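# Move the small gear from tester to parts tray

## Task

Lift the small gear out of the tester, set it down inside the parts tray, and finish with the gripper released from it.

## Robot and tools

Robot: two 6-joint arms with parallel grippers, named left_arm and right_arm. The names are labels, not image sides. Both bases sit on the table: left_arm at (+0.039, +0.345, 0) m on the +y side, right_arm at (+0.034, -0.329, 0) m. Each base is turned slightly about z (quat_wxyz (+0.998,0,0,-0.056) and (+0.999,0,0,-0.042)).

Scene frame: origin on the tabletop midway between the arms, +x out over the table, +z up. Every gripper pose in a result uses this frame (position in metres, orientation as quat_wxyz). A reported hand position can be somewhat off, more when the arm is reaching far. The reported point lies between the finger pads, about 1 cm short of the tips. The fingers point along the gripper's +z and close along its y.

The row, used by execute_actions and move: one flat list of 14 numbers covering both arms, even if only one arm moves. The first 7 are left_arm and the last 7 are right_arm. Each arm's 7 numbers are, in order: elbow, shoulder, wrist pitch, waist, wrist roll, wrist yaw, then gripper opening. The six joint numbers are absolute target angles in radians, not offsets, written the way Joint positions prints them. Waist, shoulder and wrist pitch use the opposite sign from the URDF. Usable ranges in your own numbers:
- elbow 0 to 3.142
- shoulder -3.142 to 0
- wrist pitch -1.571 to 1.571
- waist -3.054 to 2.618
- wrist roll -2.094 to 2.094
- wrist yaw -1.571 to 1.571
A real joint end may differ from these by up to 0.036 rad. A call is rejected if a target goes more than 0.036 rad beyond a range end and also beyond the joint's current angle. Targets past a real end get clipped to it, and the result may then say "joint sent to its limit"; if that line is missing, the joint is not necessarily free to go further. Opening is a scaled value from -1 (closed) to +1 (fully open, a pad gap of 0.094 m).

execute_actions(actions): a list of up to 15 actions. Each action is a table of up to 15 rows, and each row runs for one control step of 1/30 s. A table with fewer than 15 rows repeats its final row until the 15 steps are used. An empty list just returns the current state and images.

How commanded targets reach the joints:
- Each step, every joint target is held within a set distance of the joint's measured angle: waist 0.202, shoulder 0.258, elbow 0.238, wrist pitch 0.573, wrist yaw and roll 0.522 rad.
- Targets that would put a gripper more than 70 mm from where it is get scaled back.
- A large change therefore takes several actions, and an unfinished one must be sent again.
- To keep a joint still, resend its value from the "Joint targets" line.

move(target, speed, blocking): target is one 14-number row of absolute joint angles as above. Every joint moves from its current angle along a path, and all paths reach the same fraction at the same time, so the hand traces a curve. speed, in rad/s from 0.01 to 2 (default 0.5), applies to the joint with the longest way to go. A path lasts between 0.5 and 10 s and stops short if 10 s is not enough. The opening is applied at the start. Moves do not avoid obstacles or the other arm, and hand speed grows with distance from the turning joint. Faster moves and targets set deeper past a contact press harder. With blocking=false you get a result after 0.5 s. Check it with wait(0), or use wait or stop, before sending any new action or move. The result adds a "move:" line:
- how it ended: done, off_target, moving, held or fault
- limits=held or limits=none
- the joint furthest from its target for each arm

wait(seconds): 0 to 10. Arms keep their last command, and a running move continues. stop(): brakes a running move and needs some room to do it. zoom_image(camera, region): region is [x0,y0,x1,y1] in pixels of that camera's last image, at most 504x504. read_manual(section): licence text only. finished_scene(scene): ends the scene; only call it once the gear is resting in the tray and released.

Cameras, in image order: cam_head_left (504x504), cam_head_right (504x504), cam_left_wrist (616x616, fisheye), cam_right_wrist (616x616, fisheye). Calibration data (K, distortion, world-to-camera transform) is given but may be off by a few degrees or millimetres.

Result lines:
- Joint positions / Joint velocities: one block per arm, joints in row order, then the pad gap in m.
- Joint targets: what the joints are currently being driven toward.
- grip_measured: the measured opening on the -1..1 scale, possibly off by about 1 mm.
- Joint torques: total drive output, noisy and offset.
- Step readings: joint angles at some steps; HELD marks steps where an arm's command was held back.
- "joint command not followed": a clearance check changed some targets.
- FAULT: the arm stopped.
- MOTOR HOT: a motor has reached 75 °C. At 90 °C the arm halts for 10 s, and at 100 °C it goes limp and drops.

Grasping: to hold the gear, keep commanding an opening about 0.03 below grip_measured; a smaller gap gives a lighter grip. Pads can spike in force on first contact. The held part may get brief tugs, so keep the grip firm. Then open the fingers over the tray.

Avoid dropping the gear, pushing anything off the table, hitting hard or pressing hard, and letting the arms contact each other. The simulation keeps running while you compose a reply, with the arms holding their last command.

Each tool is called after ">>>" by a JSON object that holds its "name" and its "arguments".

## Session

>>> {"name": "execute_actions", "arguments": {"actions": []}}

Scene clock: 0.00 s.
left_arm: end_effector_position=(+0.3976, +0.3899, +0.2407) grip_measured=+1.000 end_effector_quat_wxyz=(+0.225, +0.110, +0.966, -0.063) | right_arm: end_effector_position=(+0.5358, -0.3687, +0.1011) grip_measured=+1.000 end_effector_quat_wxyz=(-0.239, +0.690, +0.509, +0.455)
Joint names: [elbow, shoulder, wrist pitch, waist, wrist roll, wrist yaw]
Joint positions: left_arm=[ 1.695 -1.604  1.275 -0.368  0.428  0.275  0.094] | right_arm=[ 1.991 -2.399  1.065  0.314  1.529 -1.077  0.094]
Joint velocities: left_arm=[-0.017  0.007 -0.007 -0.002 -0.007 -0.007  0.   ] | right_arm=[-0.027  0.007  0.037  0.007  0.051  0.022  0.   ]
Joint torques (N m, as the arm reports them, + toward a larger Joint positions number): no reading
Joint targets: left_arm=[1.707 -1.593 1.270 -0.368 0.430 0.282] | right_arm=[1.999 -2.384 1.069 0.314 1.530 -1.090]
camera_calibration (this result's frames):
cam_left_wrist: T_world_to_cam=[[-0.0507687, -0.979962, 0.192608, 0.360626], [-0.99868, 0.0483123, -0.0174316, 0.434079], [0.00777693, -0.193238, -0.981121, 0.432328], [0, 0, 0, 1]] pos_world=[0.448452, 0.41597, 0.362274]
cam_right_wrist: T_world_to_cam=[[-0.867567, 0.490853, 0.0799477, 0.635703], [-0.110672, -0.347279, 0.931208, -0.144847], [0.484851, 0.799037, 0.355611, 0.118464], [0, 0, 0, 1]] pos_world=[0.478047, -0.456997, 0.0419328]

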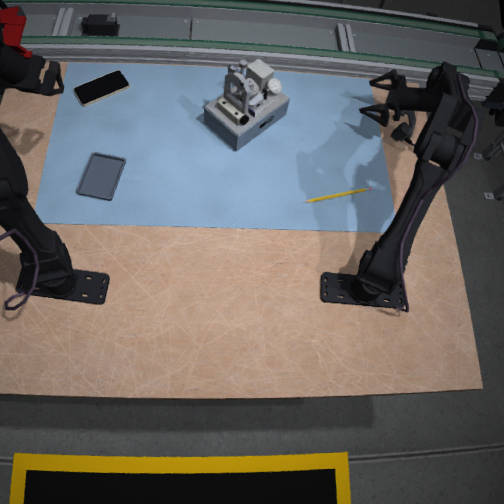

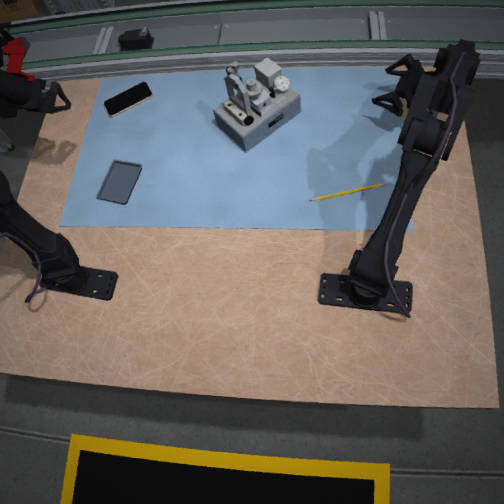

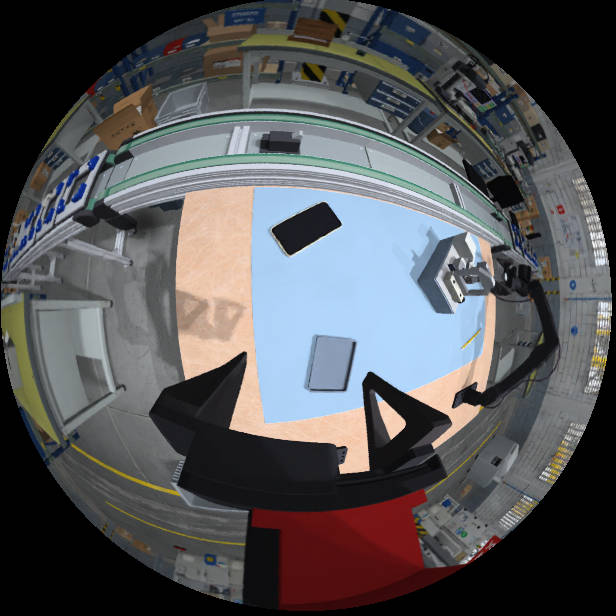

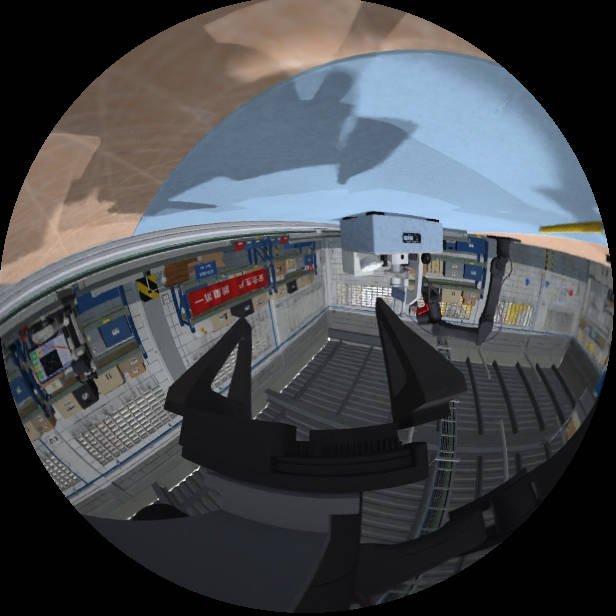

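>>> {"name": "zoom_image", "arguments": {"camera": "cam_head_left", "region": [195, 50, 305, 155]}}

>>> {"name": "zoom_image", "arguments": {"camera": "cam_head_right", "region": [205, 50, 315, 155]}}

Region (195, 50, 305, 155) of cam_head_left's 504x504 image, scaled by 4.582, with more detail than that image has; it fills the top 481 rows of this view, and the rest is white.

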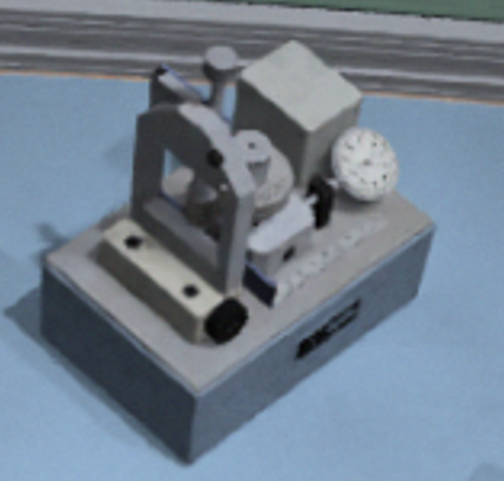

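Region (205, 50, 315, 155) of cam_head_right's 504x504 image, scaled by 4.582, with more detail than that image has; it fills the top 481 rows of this view, and the rest is white.

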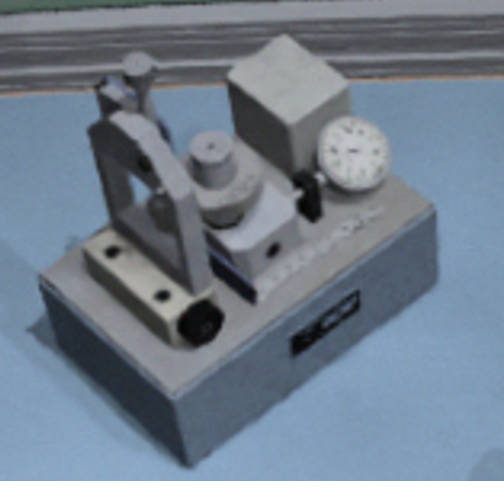

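>>> {"name": "move", "arguments": {"target": [0.8,-1.75,-1.0,0.25,0,0.18,-0.42, 0.9,-1.5,-0.6,-0.25,0,0,0], "speed": 1.2}}

>>> {"name": "move", "arguments": {"target": [0.905,-2.075,-1.215,0.54,-0.01,0.175,-0.42, 0.765,-1.64,-0.89,-0.694,0,0,0], "speed": 0.5}}

>>> {"name": "zoom_image", "arguments": {"camera": "cam_left_wrist", "region": [230, 200, 430, 400]}}

>>> {"name": "zoom_image", "arguments": {"camera": "cam_right_wrist", "region": [220, 200, 420, 400]}}

Scene clock: 33.90 s.
left_arm: end_effector_position=(+0.5000, +0.1385, +0.2244) grip_measured=-0.419 end_effector_quat_wxyz=(+0.695, +0.193, +0.667, -0.188) | right_arm: end_effector_position=(+0.5181, -0.2491, +0.2791) grip_measured=+0.002 end_effector_quat_wxyz=(+0.690, -0.058, +0.719, +0.062)
Joint names: [elbow, shoulder, wrist pitch, waist, wrist roll, wrist yaw]
Joint positions: left_arm=[ 0.804 -1.748 -0.981  0.245  0.01   0.187  0.027] | right_arm=[ 0.907 -1.525 -0.577 -0.241  0.009 -0.014  0.047]
Joint velocities: left_arm=[ 0.012 -0.012  0.022  0.022  0.037 -0.037  0.   ] | right_arm=[ 0.002 -0.017 -0.007  0.017 -0.007  0.007 -0.   ]
Joint torques (N m, as the arm reports them, + toward a larger Joint positions number): left_arm=[ 5.13  6.85 -1.85  0.44 -0.12 -0.04] | right_arm=[ 7.03  7.69 -2.12 -0.73 -0.12  0.17]
Joint targets: left_arm=[0.800 -1.750 -1.000 0.250 0.000 0.180] | right_arm=[0.900 -1.500 -0.600 -0.250 0.000 0.000]
move: off_target (right_arm); limits=none; left_arm: farthest joint: the wrist pitch, 0.019 radians from its target (2.275 radians at the start); right_arm: farthest joint: the shoulder, 0.025 radians from its target (0.899 radians at the start)
camera_calibration (this result's frames):
cam_left_wrist: T_world_to_cam=[[-0.535062, -0.819641, 0.204687, 0.339841], [-0.41649, 0.0451272, -0.90802, 0.4574], [0.735014, -0.571097, -0.365518, -0.0824542], [0, 0, 0, 1]] pos_world=[0.432944, 0.210817, 0.315629]
cam_right_wrist: T_world_to_cam=[[0.170573, -0.950369, -0.260198, -0.254488], [-0.797536, 0.0219159, -0.602874, 0.604945], [0.578655, 0.310351, -0.754215, 0.107535], [0, 0, 0, 1]] pos_world=[0.463648, -0.288489, 0.379592]

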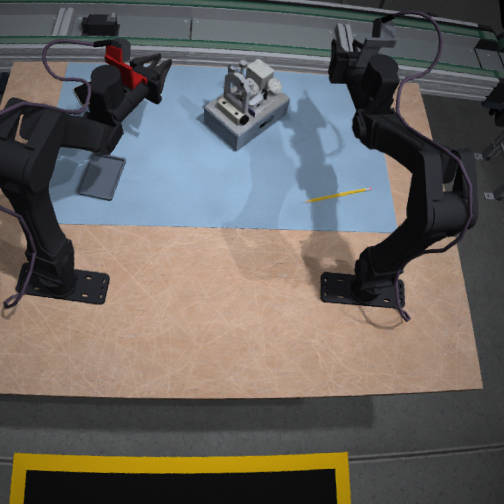

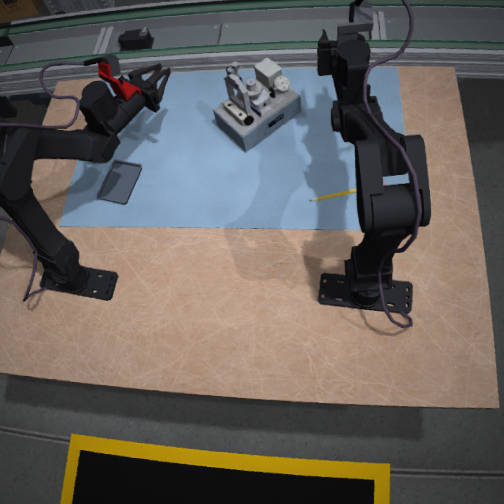

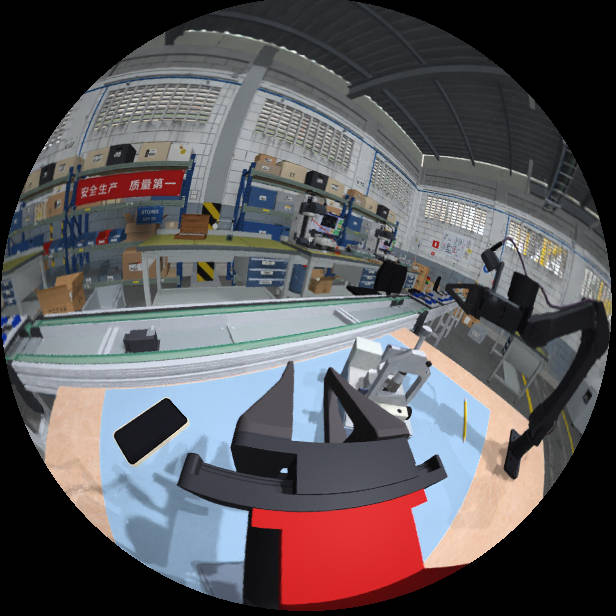

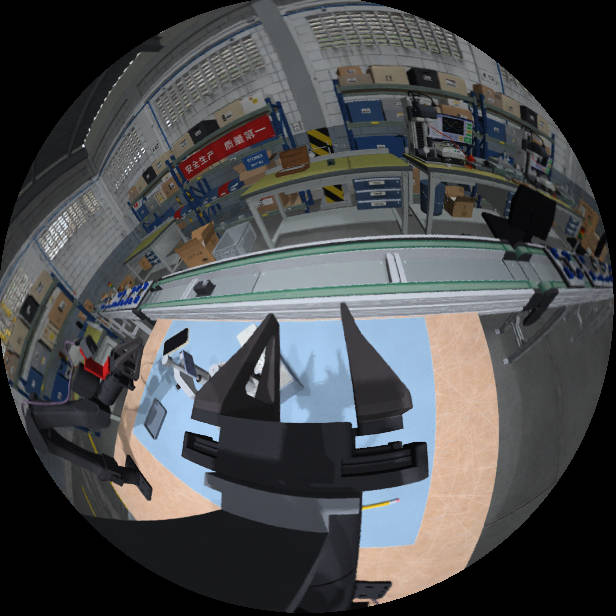

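Scene clock: 35.57 s.
left_arm: end_effector_position=(+0.4482, -0.0061, +0.1418) grip_measured=-0.419 end_effector_quat_wxyz=(+0.645, +0.286, +0.648, -0.286) | right_arm: end_effector_position=(+0.4354, -0.0474, +0.2350) grip_measured=+0.002 end_effector_quat_wxyz=(+0.674, -0.212, +0.674, +0.217)
Joint names: [elbow, shoulder, wrist pitch, waist, wrist roll, wrist yaw]
Joint positions: left_arm=[ 0.877 -2.077 -1.196  0.539 -0.     0.181  0.027] | right_arm=[ 0.77  -1.635 -0.867 -0.69   0.008 -0.011  0.047]
Joint velocities: left_arm=[-0.002 -0.007 -0.022  0.017  0.037 -0.066  0.   ] | right_arm=[-0.007  0.017  0.022  0.017 -0.022  0.007  0.001]
Joint torques (N m, as the arm reports them, + toward a larger Joint positions number): left_arm=[ 6.62  8.82 -1.85  0.16 -0.12 -0.02] | right_arm=[ 6.51  5.74 -2.1  -0.38 -0.13  0.08]
Joint targets: left_arm=[0.905 -2.075 -1.215 0.540 -0.010 0.175] | right_arm=[0.765 -1.640 -0.890 -0.694 -0.000 -0.000]
move: off_target (left_arm, right_arm); limits=none; left_arm: farthest joint: the elbow, 0.028 radians from its target (0.101 radians at the start); right_arm: farthest joint: the wrist pitch, 0.023 radians from its target (0.313 radians at the start)
camera_calibration (this result's frames):
cam_left_wrist: T_world_to_cam=[[-0.737146, -0.637596, 0.223802, 0.299497], [-0.423399, 0.177688, -0.888347, 0.368409], [0.52664, -0.749599, -0.400939, -0.0598314], [0, 0, 0, 1]] pos_world=[0.408267, 0.0806468, 0.236258]
cam_right_wrist: T_world_to_cam=[[0.573407, -0.777599, -0.257963, -0.227978], [-0.706639, -0.31009, -0.636007, 0.460422], [0.414567, 0.546977, -0.727289, 0.13591], [0, 0, 0, 1]] pos_world=[0.399732, -0.108843, 0.332868]

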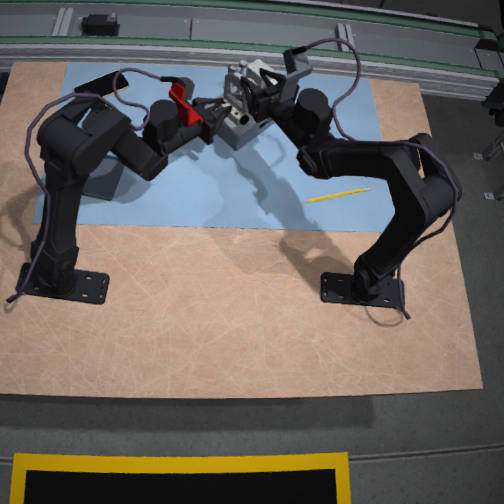

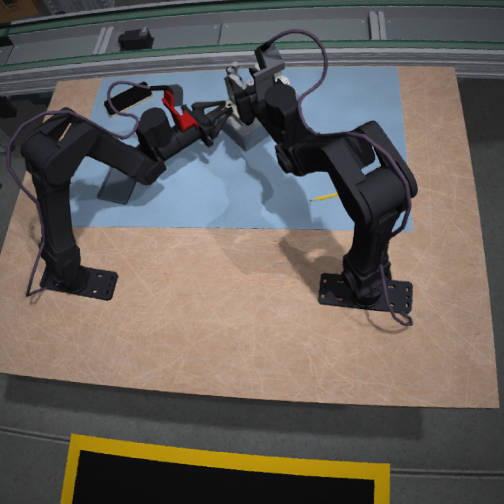

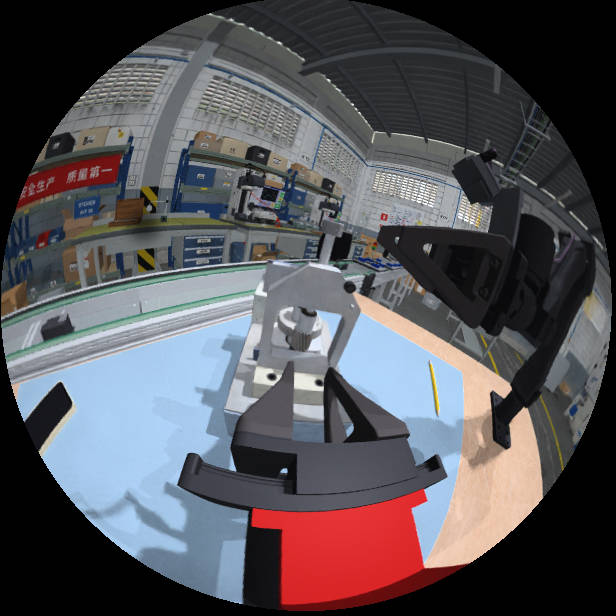

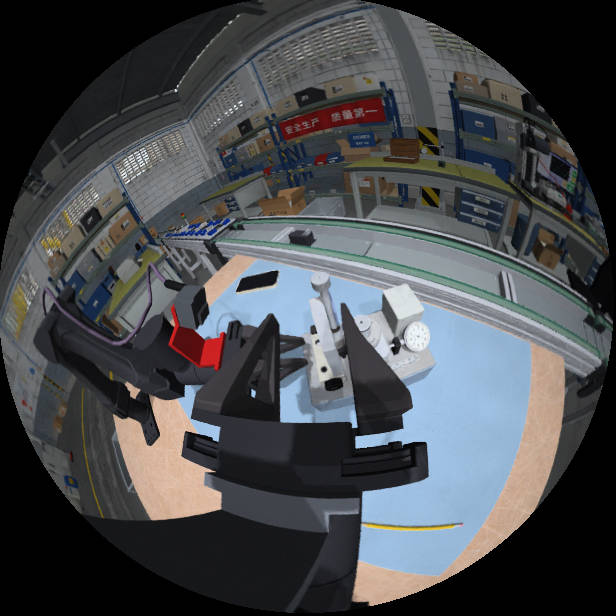

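Region (230, 200, 430, 400) of cam_left_wrist's 616x616 image, scaled by 2.520, with more detail than that image has.

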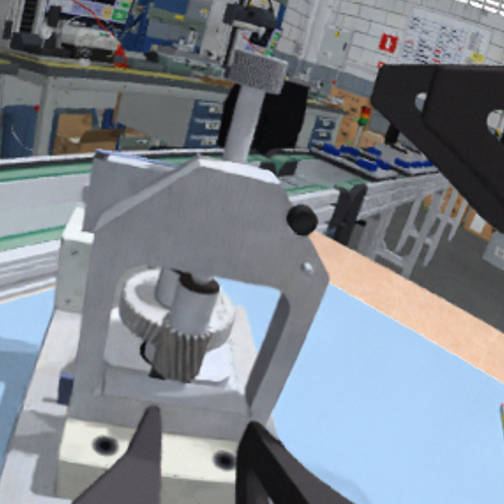

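Region (220, 200, 420, 400) of cam_right_wrist's 616x616 image, scaled by 2.520, with more detail than that image has.

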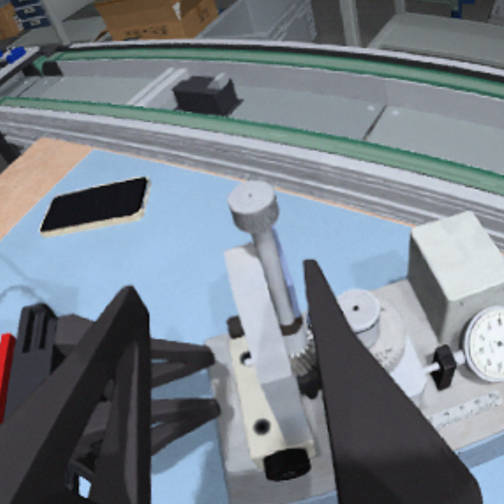

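>>> {"name": "move", "arguments": {"target": [1.064,-2.169,-1.128,0.553,-0.01,0.155,-0.42, 0.97,-1.80,-0.845,-0.659,0,0,0], "speed": 0.15}}

>>> {"name": "zoom_image", "arguments": {"camera": "cam_left_wrist", "region": [230, 250, 390, 410]}}

>>> {"name": "zoom_image", "arguments": {"camera": "cam_right_wrist", "region": [220, 230, 420, 430]}}

Scene clock: 54.07 s.
left_arm: end_effector_position=(+0.4758, -0.0273, +0.1431) grip_measured=-0.419 end_effector_quat_wxyz=(+0.651, +0.281, +0.646, -0.282) | right_arm: end_effector_position=(+0.4770, -0.0313, +0.2337) grip_measured=+0.002 end_effector_quat_wxyz=(+0.678, -0.204, +0.674, +0.211)
Joint names: [elbow, shoulder, wrist pitch, waist, wrist roll, wrist yaw]
Joint positions: left_arm=[ 1.038 -2.167 -1.136  0.545 -0.     0.162  0.027] | right_arm=[ 0.943 -1.794 -0.86  -0.67   0.008 -0.011  0.047]
Joint velocities: left_arm=[-0.007  0.007 -0.022 -0.022 -0.051 -0.022  0.001] | right_arm=[-0.012  0.002  0.007 -0.012  0.007 -0.022 -0.001]
Joint torques (N m, as the arm reports them, + toward a larger Joint positions number): left_arm=[ 6.77  9.31 -1.61  0.72 -0.13 -0.02] | right_arm=[ 9.53  6.98 -1.67  0.96 -0.12  0.12]
Joint targets: left_arm=[1.064 -2.169 -1.128 0.553 -0.010 0.155] | right_arm=[0.970 -1.800 -0.845 -0.659 -0.000 -0.000]
move: off_target (left_arm, right_arm); limits=none; left_arm: farthest joint: the elbow, 0.026 radians from its target (0.187 radians at the start); right_arm: farthest joint: the elbow, 0.027 radians from its target (0.200 radians at the start)
camera_calibration (this result's frames):
cam_left_wrist: T_world_to_cam=[[-0.730842, -0.645559, 0.221636, 0.303097], [-0.417556, 0.166007, -0.893358, 0.382742], [0.539923, -0.745449, -0.390882, -0.09745], [0, 0, 0, 1]] pos_world=[0.433948, 0.0594855, 0.236657]
cam_right_wrist: T_world_to_cam=[[0.559728, -0.787574, -0.257742, -0.233457], [-0.708679, -0.293726, -0.641482, 0.496793], [0.429509, 0.541712, -0.722544, 0.100476], [0, 0, 0, 1]] pos_world=[0.439584, -0.092373, 0.33111]

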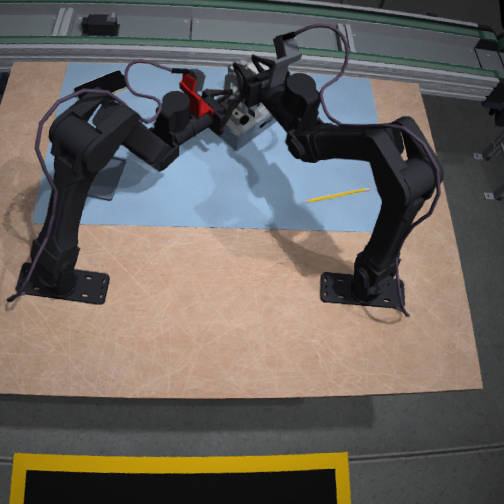

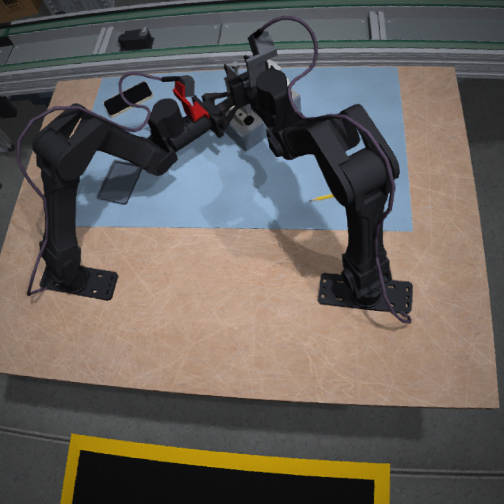

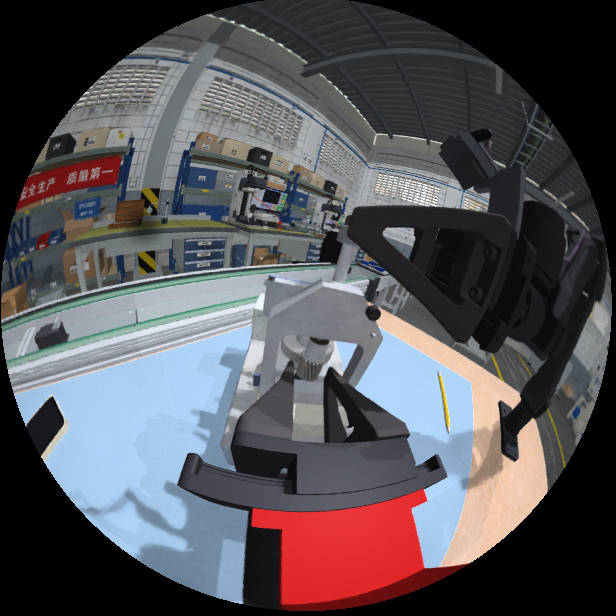

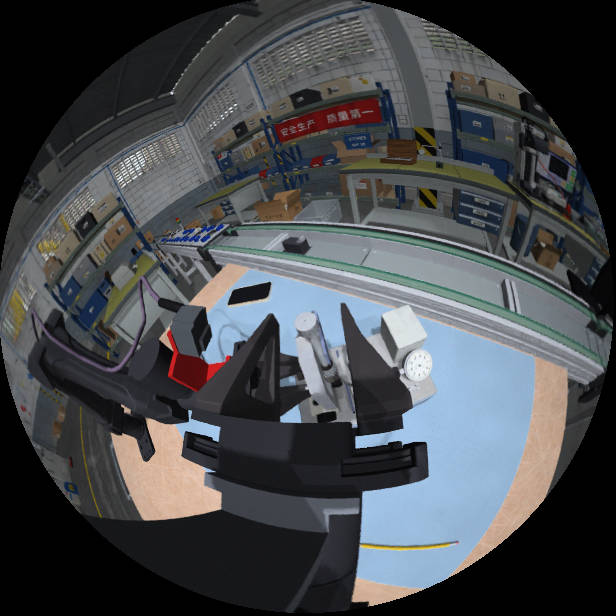

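Region (230, 250, 390, 410) of cam_left_wrist's 616x616 image, scaled by 3.150, with more detail than that image has.

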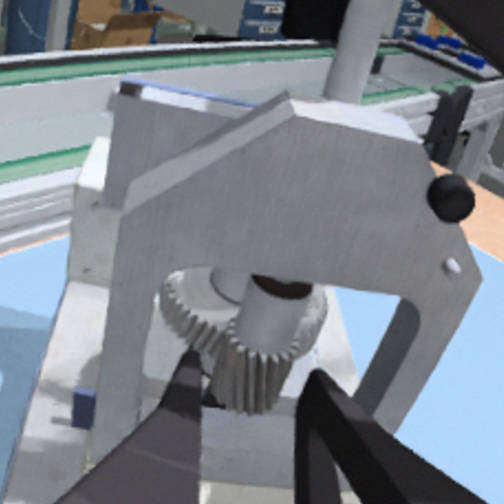

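Region (220, 230, 420, 430) of cam_right_wrist's 616x616 image, scaled by 2.520, with more detail than that image has.

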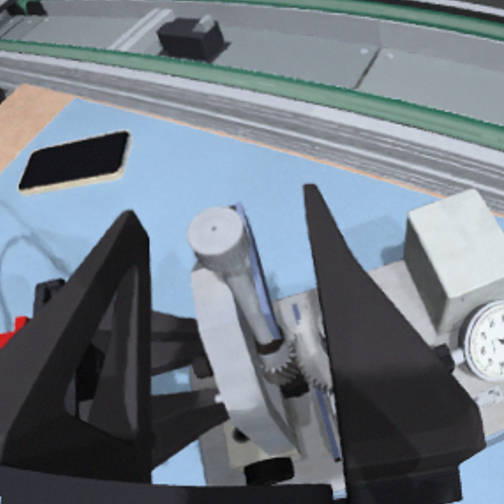

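>>> {"name": "move", "arguments": {"target": [1.131,-2.205,-1.088,0.559,-0.01,0.149,-0.42, 0.978,-1.809,-0.838,-0.675,0,0,-0.45], "speed": 0.07}}

>>> {"name": "zoom_image", "arguments": {"camera": "cam_left_wrist", "region": [230, 270, 390, 430]}}

Scene clock: 64.83 s.
left_arm: end_effector_position=(+0.4852, -0.0378, +0.1432) grip_measured=-0.419 end_effector_quat_wxyz=(+0.651, +0.281, +0.646, -0.282) | right_arm: end_effector_position=(+0.4770, -0.0313, +0.2321) grip_measured=-0.448 end_effector_quat_wxyz=(+0.676, -0.205, +0.676, +0.211)
Joint names: [elbow, shoulder, wrist pitch, waist, wrist roll, wrist yaw]
Joint positions: left_arm=[ 1.106 -2.201 -1.102  0.551 -0.     0.156  0.027] | right_arm=[ 0.943 -1.794 -0.853 -0.67   0.008 -0.011  0.026]
Joint velocities: left_arm=[ 0.017 -0.002  0.022 -0.002 -0.007  0.007 -0.   ] | right_arm=[-0.007  0.017 -0.081  0.007 -0.037  0.022 -0.001]
Joint torques (N m, as the arm reports them, + toward a larger Joint positions number): left_arm=[ 6.84  9.57 -1.53  0.74 -0.13 -0.03] | right_arm=[10.21  6.36 -1.74 -0.36 -0.11  0.08]
Joint targets: left_arm=[1.131 -2.205 -1.088 0.559 -0.010 0.149] | right_arm=[0.978 -1.809 -0.838 -0.675 -0.000 0.000]
move: off_target (left_arm, right_arm); limits=none; left_arm: farthest joint: the elbow, 0.025 radians from its target (0.093 radians at the start); right_arm: farthest joint: the elbow, 0.035 radians from its target (0.035 radians at the start)
camera_calibration (this result's frames):
cam_left_wrist: T_world_to_cam=[[-0.73077, -0.645604, 0.221746, 0.30316], [-0.417848, 0.166186, -0.893188, 0.388596], [0.539795, -0.745371, -0.391208, -0.110162], [0, 0, 0, 1]] pos_world=[0.443379, 0.0490307, 0.236768]
cam_right_wrist: T_world_to_cam=[[0.558335, -0.788498, -0.25794, -0.233191], [-0.712133, -0.296016, -0.636585, 0.496205], [0.425592, 0.539115, -0.726792, 0.102079], [0, 0, 0, 1]] pos_world=[0.440119, -0.0920186, 0.329917]

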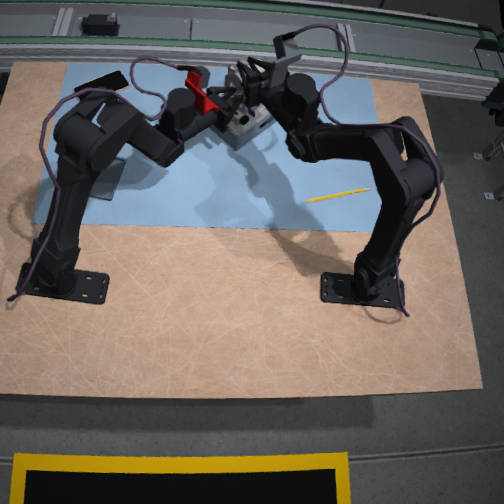

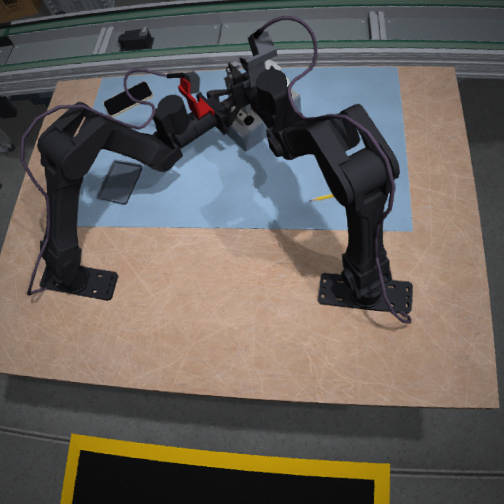

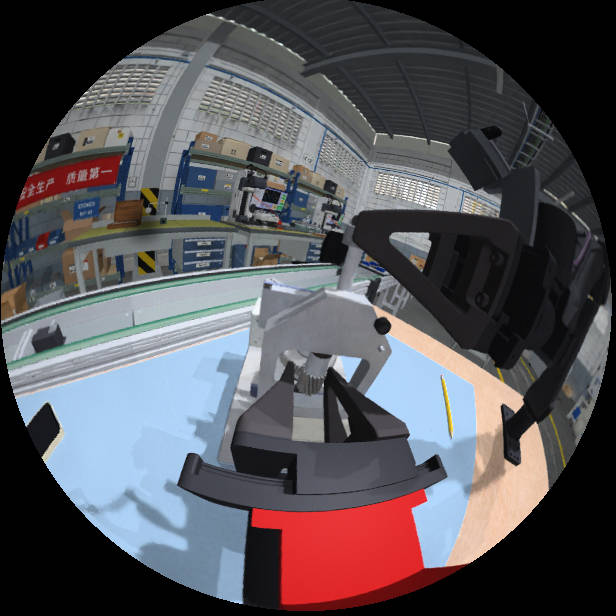

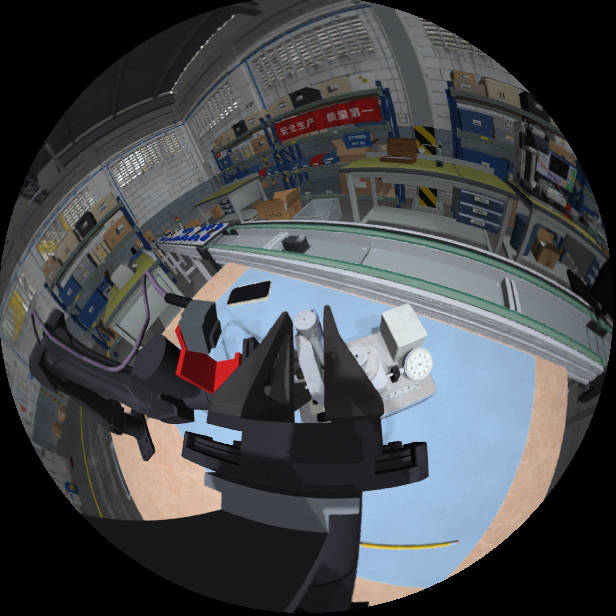

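Region (230, 270, 390, 430) of cam_left_wrist's 616x616 image, scaled by 3.150, with more detail than that image has.

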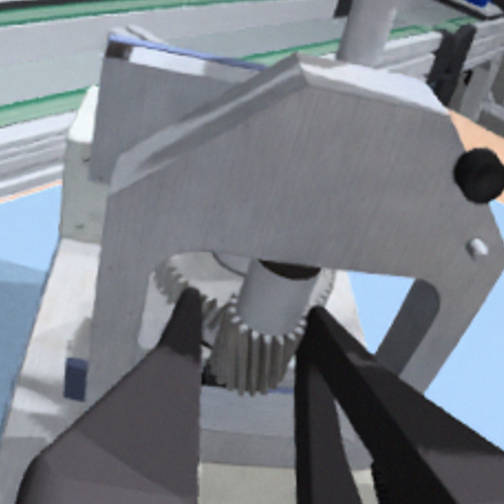

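>>> {"name": "execute_actions", "arguments": {"actions": [[[1.131,-2.205,-1.1,0.559,-0.01,0.172,-0.42, 0.99,-1.818,-0.838,-0.685,0,-0.011,-0.45]],[[1.131,-2.205,-1.1,0.559,-0.01,0.172,-0.6, 0.99,-1.818,-0.838,-0.685,0,-0.011,-0.64]],[[1.131,-2.205,-1.1,0.559,-0.01,0.172,-0.665, 0.99,-1.818,-0.838,-0.685,0,-0.011,-0.73]]]}}

>>> {"name": "zoom_image", "arguments": {"camera": "cam_right_wrist", "region": [250, 280, 390, 420]}}

>>> {"name": "zoom_image", "arguments": {"camera": "cam_left_wrist", "region": [250, 300, 370, 420]}}

Scene clock: 74.93 s.
left_arm: end_effector_position=(+0.4841, -0.0390, +0.1434) grip_measured=-0.635 end_effector_quat_wxyz=(+0.649, +0.284, +0.645, -0.286) | right_arm: end_effector_position=(+0.4800, -0.0269, +0.2317) grip_measured=-0.702 end_effector_quat_wxyz=(+0.676, -0.206, +0.675, +0.212)
Joint names: [elbow, shoulder, wrist pitch, waist, wrist roll, wrist yaw]
Joint positions: left_arm=[ 1.106 -2.201 -1.102  0.551 -0.002  0.165  0.017] | right_arm=[ 0.963 -1.812 -0.852 -0.674  0.007 -0.011  0.014]
Joint velocities: left_arm=[-0.002  0.012 -0.037 -0.002  0.022  0.037 -0.   ] | right_arm=[ 0.002 -0.012 -0.037  0.012 -0.022 -0.022 -0.   ]
Joint torques (N m, as the arm reports them, + toward a larger Joint positions number): left_arm=[ 6.82  9.57 -1.66  0.69 -0.11  0.08] | right_arm=[ 9.36  7.28 -1.72 -0.94 -0.11 -0.02]
Joint targets: left_arm=[1.131 -2.205 -1.100 0.559 -0.010 0.172] | right_arm=[0.990 -1.818 -0.838 -0.685 -0.000 -0.011]
Step readings (joint positions; steps 1 to 15: 1st action; 16 to 30: 2nd action; 31 to 45: 3rd action):
0: left_arm=[1.106 -2.201 -1.102 0.551 -0.000 0.156] | right_arm=[0.943 -1.794 -0.853 -0.670 0.008 -0.011]
1: left_arm=[1.106 -2.201 -1.102 0.551 -0.000 0.157] | right_arm=[0.945 -1.796 -0.853 -0.670 0.008 -0.011]
2: left_arm=[1.106 -2.201 -1.102 0.551 -0.000 0.158] | right_arm=[0.952 -1.801 -0.853 -0.670 0.008 -0.011]
4: left_arm=[1.106 -2.201 -1.102 0.551 -0.000 0.160] | right_arm=[0.962 -1.809 -0.853 -0.670 0.008 -0.011]
8: left_arm=[1.106 -2.201 -1.102 0.551 -0.000 0.162] | right_arm=[0.963 -1.812 -0.852 -0.670 0.008 -0.011]
15: left_arm=[1.106 -2.201 -1.102 0.551 -0.000 0.163] | right_arm=[0.963 -1.812 -0.852 -0.670 0.008 -0.011]
16: left_arm=[1.106 -2.201 -1.102 0.551 -0.000 0.163] | right_arm=[0.963 -1.812 -0.852 -0.670 0.008 -0.011]
17: left_arm=[1.106 -2.201 -1.102 0.551 -0.000 0.163] | right_arm=[0.963 -1.812 -0.852 -0.671 0.008 -0.014]
19: left_arm=[1.106 -2.201 -1.102 0.551 -0.000 0.165] | right_arm=[0.963 -1.812 -0.852 -0.674 0.008 -0.012]
23: left_arm=[1.106 -2.201 -1.102 0.551 -0.000 0.165] | right_arm=[0.963 -1.812 -0.852 -0.674 0.008 -0.012]
30: left_arm=[1.106 -2.201 -1.102 0.551 -0.000 0.165] | right_arm=[0.963 -1.812 -0.852 -0.674 0.008 -0.012]
31: left_arm=[1.106 -2.201 -1.102 0.551 -0.001 0.165] | right_arm=[0.963 -1.812 -0.852 -0.674 0.007 -0.011]
32: left_arm=[1.106 -2.201 -1.102 0.551 -0.001 0.165] | right_arm=[0.963 -1.812 -0.852 -0.674 0.007 -0.011]
34: left_arm=[1.106 -2.201 -1.102 0.551 -0.002 0.165] | right_arm=[0.963 -1.812 -0.852 -0.674 0.007 -0.011]
38: left_arm=[1.106 -2.201 -1.102 0.551 -0.002 0.165] | right_arm=[0.963 -1.812 -0.852 -0.674 0.007 -0.011]
45: Joint positions above
camera_calibration (this result's frames):
cam_left_wrist: T_world_to_cam=[[-0.736664, -0.638268, 0.223471, 0.304373], [-0.417194, 0.168853, -0.892994, 0.388283], [0.532235, -0.751068, -0.39067, -0.107031], [0, 0, 0, 1]] pos_world=[0.443176, 0.0483208, 0.236902]
cam_right_wrist: T_world_to_cam=[[0.561447, -0.786658, -0.256802, -0.233212], [-0.710096, -0.298653, -0.637628, 0.498622], [0.424901, 0.540348, -0.72628, 0.0984476], [0, 0, 0, 1]] pos_world=[0.443176, -0.0877395, 0.329547]

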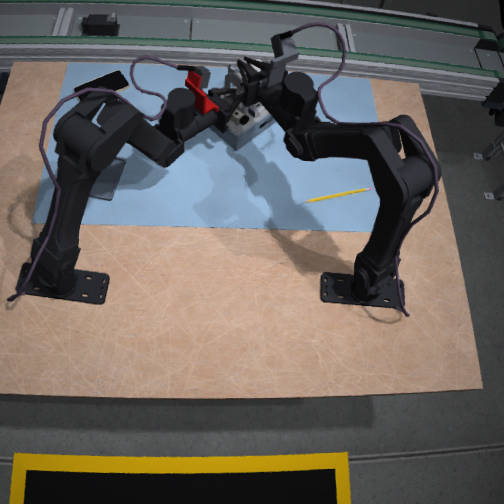

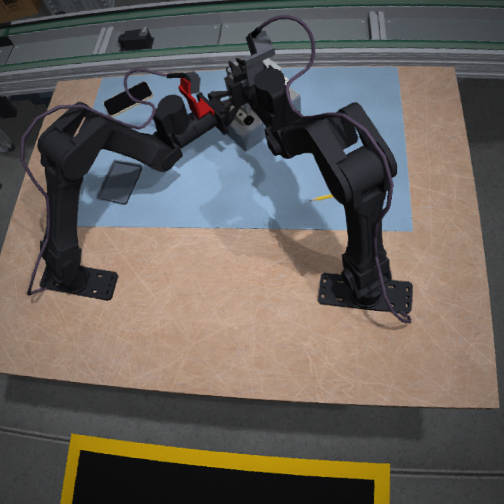

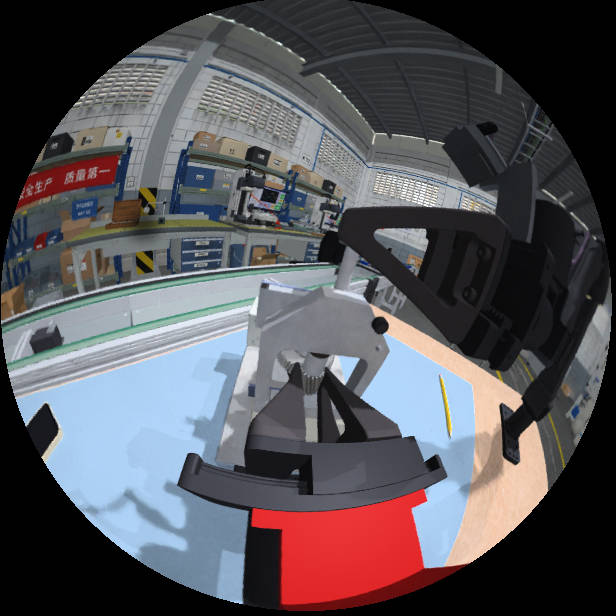

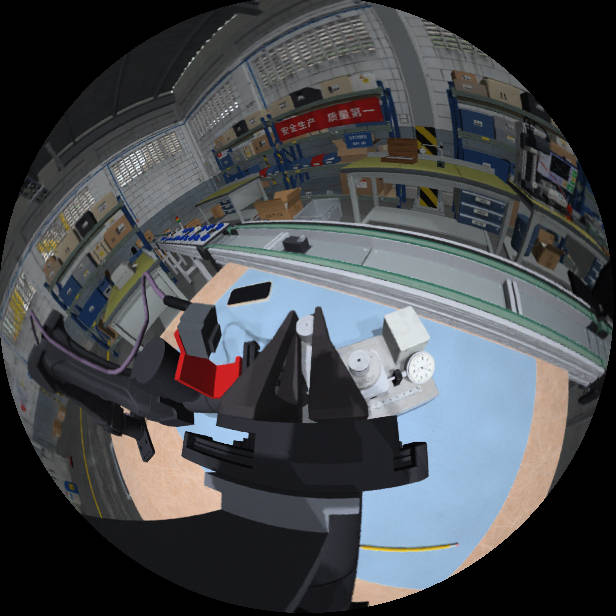

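Region (250, 280, 390, 420) of cam_right_wrist's 616x616 image, scaled by 3.600, with more detail than that image has.

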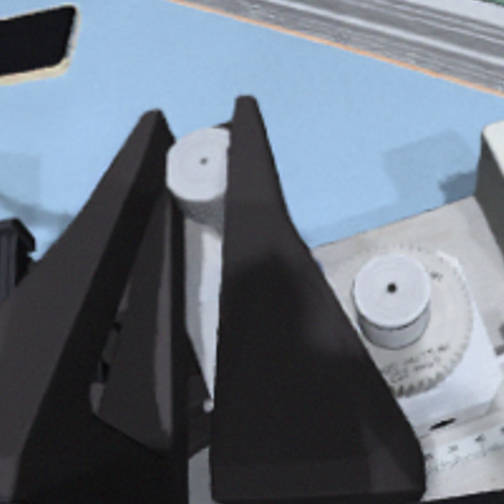

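Region (250, 300, 370, 420) of cam_left_wrist's 616x616 image, scaled by 4.200, with more detail than that image has.

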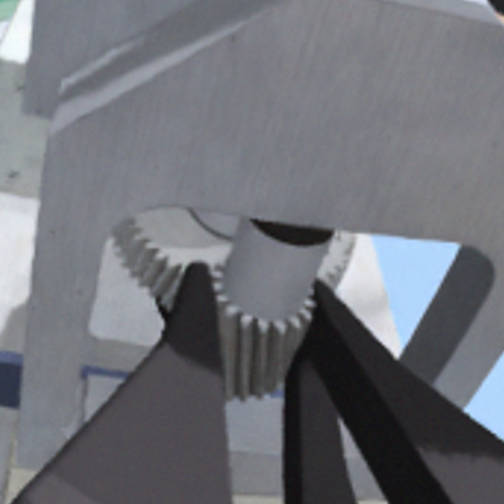

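Both gripped. Ramp the lift; preload the left shoulder.

>>> {"name": "execute_actions", "arguments": {"actions": [[[1.131,-2.2,-1.11,0.556,-0.01,0.17,-0.665, 1.0,-1.795,-0.92,-0.678,0,-0.011,-0.735]],[[1.131,-2.19,-1.12,0.556,-0.01,0.17,-0.665, 1.008,-1.78,-0.99,-0.678,0,-0.011,-0.735]],[[1.131,-2.18,-1.12,0.556,-0.01,0.17,-0.665, 1.01,-1.778,-1.04,-0.678,0,-0.011,-0.735]],[[1.131,-2.175,-1.12,0.556,-0.01,0.17,-0.665, 1.01,-1.778,-1.085,-0.678,0,-0.011,-0.735]]]}}

Scene clock: 82.27 s.
left_arm: end_effector_position=(+0.4841, -0.0390, +0.1434) grip_measured=-0.635 end_effector_quat_wxyz=(+0.649, +0.284, +0.645, -0.286) | right_arm: end_effector_position=(+0.4799, -0.0270, +0.2438) grip_measured=-0.702 end_effector_quat_wxyz=(+0.692, -0.201, +0.659, +0.216)
Joint names: [elbow, shoulder, wrist pitch, waist, wrist roll, wrist yaw]
Joint positions: left_arm=[ 1.106 -2.201 -1.102  0.551 -0.002  0.165  0.017] | right_arm=[ 0.964 -1.812 -0.899 -0.674  0.007 -0.011  0.014]
Joint velocities: left_arm=[-0.002  0.002 -0.051  0.007 -0.066 -0.066 -0.   ] | right_arm=[-0.012 -0.007 -0.007 -0.002 -0.051 -0.037  0.   ]
Joint torques (N m, as the arm reports them, + toward a larger Joint positions number): left_arm=[ 6.77 11.92 -1.84  0.48 -0.1   0.05] | right_arm=[11.15 10.34 -3.71 -0.3  -0.1   0.  ]
Joint targets: left_arm=[1.131 -2.175 -1.120 0.556 -0.010 0.170] | right_arm=[1.010 -1.778 -1.085 -0.678 0.000 -0.011]
Step readings (joint positions; steps 1 to 15: 1st action; 16 to 30: 2nd action; 31 to 45: 3rd action; 46 to 60: 4th action):
0: left_arm=[1.106 -2.201 -1.102 0.551 -0.002 0.165] | right_arm=[0.963 -1.812 -0.852 -0.674 0.007 -0.011]
1: left_arm=[1.106 -2.201 -1.102 0.551 -0.002 0.165] | right_arm=[0.964 -1.812 -0.854 -0.674 0.007 -0.011]
2: left_arm=[1.106 -2.201 -1.102 0.551 -0.002 0.165] | right_arm=[0.964 -1.812 -0.854 -0.674 0.007 -0.011]
4: left_arm=[1.106 -2.201 -1.102 0.551 -0.002 0.165] | right_arm=[0.964 -1.812 -0.854 -0.674 0.007 -0.011]
8: left_arm=[1.106 -2.201 -1.102 0.551 -0.002 0.165] | right_arm=[0.964 -1.812 -0.854 -0.674 0.007 -0.011]
15: left_arm=[1.106 -2.201 -1.102 0.551 -0.002 0.165] | right_arm=[0.964 -1.812 -0.854 -0.674 0.007 -0.011]
16: left_arm=[1.106 -2.201 -1.102 0.551 -0.002 0.165] | right_arm=[0.964 -1.812 -0.858 -0.674 0.007 -0.011]
17: left_arm=[1.106 -2.201 -1.102 0.551 -0.002 0.165] | right_arm=[0.964 -1.812 -0.860 -0.674 0.007 -0.011]
19: left_arm=[1.106 -2.201 -1.102 0.551 -0.002 0.165] | right_arm=[0.964 -1.812 -0.860 -0.674 0.007 -0.011]
23: left_arm=[1.106 -2.201 -1.102 0.551 -0.002 0.165] | right_arm=[0.964 -1.812 -0.860 -0.674 0.007 -0.011]
30: left_arm=[1.106 -2.201 -1.102 0.551 -0.002 0.165] | right_arm=[0.964 -1.812 -0.860 -0.674 0.007 -0.011]
31: left_arm=[1.106 -2.201 -1.102 0.551 -0.002 0.165] | right_arm=[0.964 -1.812 -0.864 -0.674 0.007 -0.011]
32: left_arm=[1.106 -2.201 -1.102 0.551 -0.002 0.165] | right_arm=[0.964 -1.812 -0.869 -0.674 0.007 -0.011]
34: left_arm=[1.106 -2.201 -1.102 0.551 -0.002 0.165] | right_arm=[0.964 -1.812 -0.877 -0.674 0.007 -0.011]
38: left_arm=[1.106 -2.201 -1.102 0.551 -0.002 0.165] | right_arm=[0.964 -1.812 -0.879 -0.674 0.007 -0.011]
45: left_arm=[1.106 -2.201 -1.102 0.551 -0.002 0.165] | right_arm=[0.964 -1.812 -0.879 -0.674 0.007 -0.011]
46: left_arm=[1.106 -2.201 -1.102 0.551 -0.002 0.165] | right_arm=[0.964 -1.812 -0.883 -0.674 0.007 -0.011]
47: left_arm=[1.106 -2.201 -1.102 0.551 -0.002 0.165] | right_arm=[0.964 -1.812 -0.888 -0.674 0.007 -0.011]
49: left_arm=[1.106 -2.201 -1.102 0.551 -0.002 0.165] | right_arm=[0.964 -1.812 -0.897 -0.674 0.007 -0.011]
53: left_arm=[1.106 -2.201 -1.102 0.551 -0.002 0.165] | right_arm=[0.964 -1.812 -0.899 -0.674 0.007 -0.011]
60: Joint positions above
camera_calibration (this result's frames):
cam_left_wrist: T_world_to_cam=[[-0.736664, -0.638268, 0.223471, 0.304373], [-0.417194, 0.168853, -0.892994, 0.388283], [0.532235, -0.751068, -0.39067, -0.107031], [0, 0, 0, 1]] pos_world=[0.443176, 0.0483208, 0.236902]
cam_right_wrist: T_world_to_cam=[[0.571596, -0.779874, -0.255097, -0.235225], [-0.684113, -0.281285, -0.672955, 0.502733], [0.453065, 0.559173, -0.694304, 0.0865034], [0, 0, 0, 1]] pos_world=[0.439188, -0.0904046, 0.338371]

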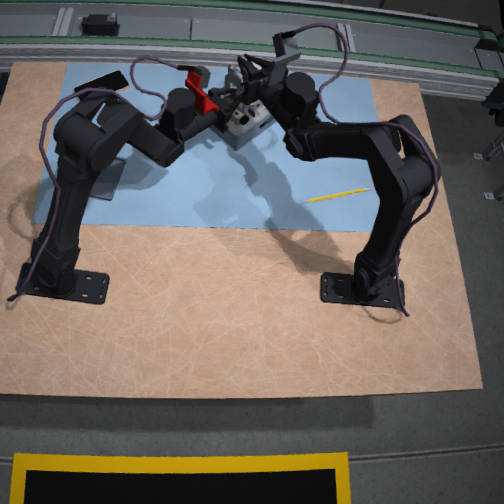

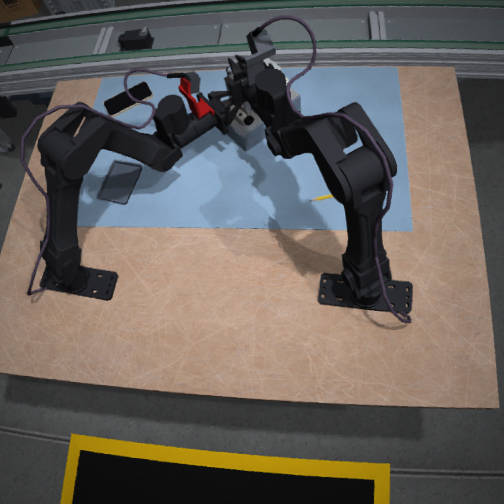

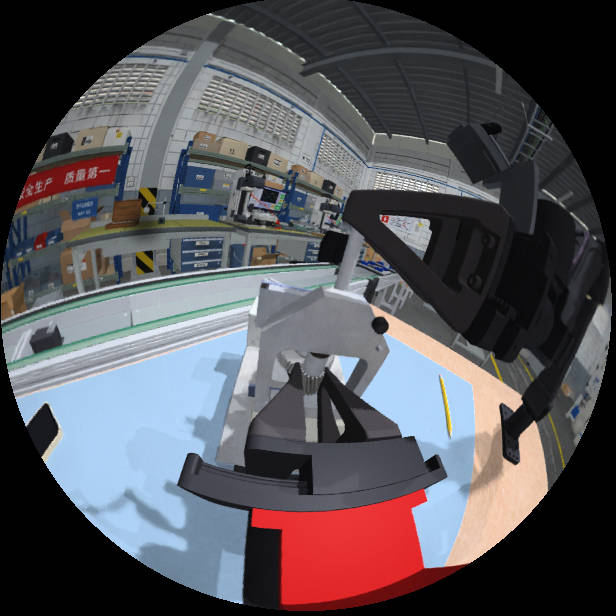

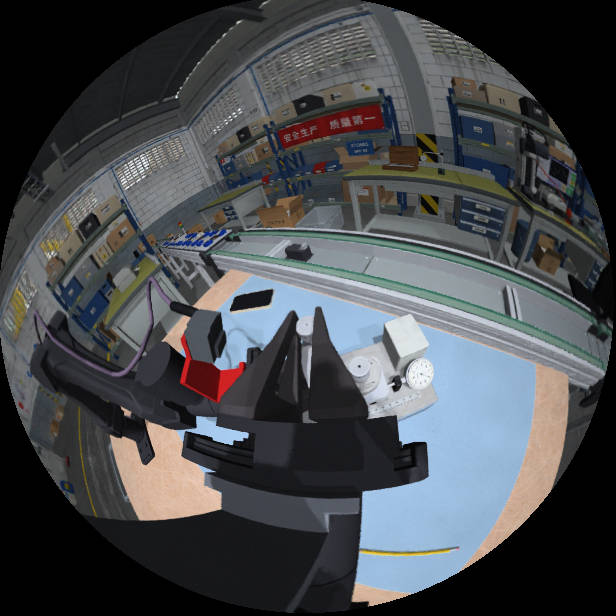

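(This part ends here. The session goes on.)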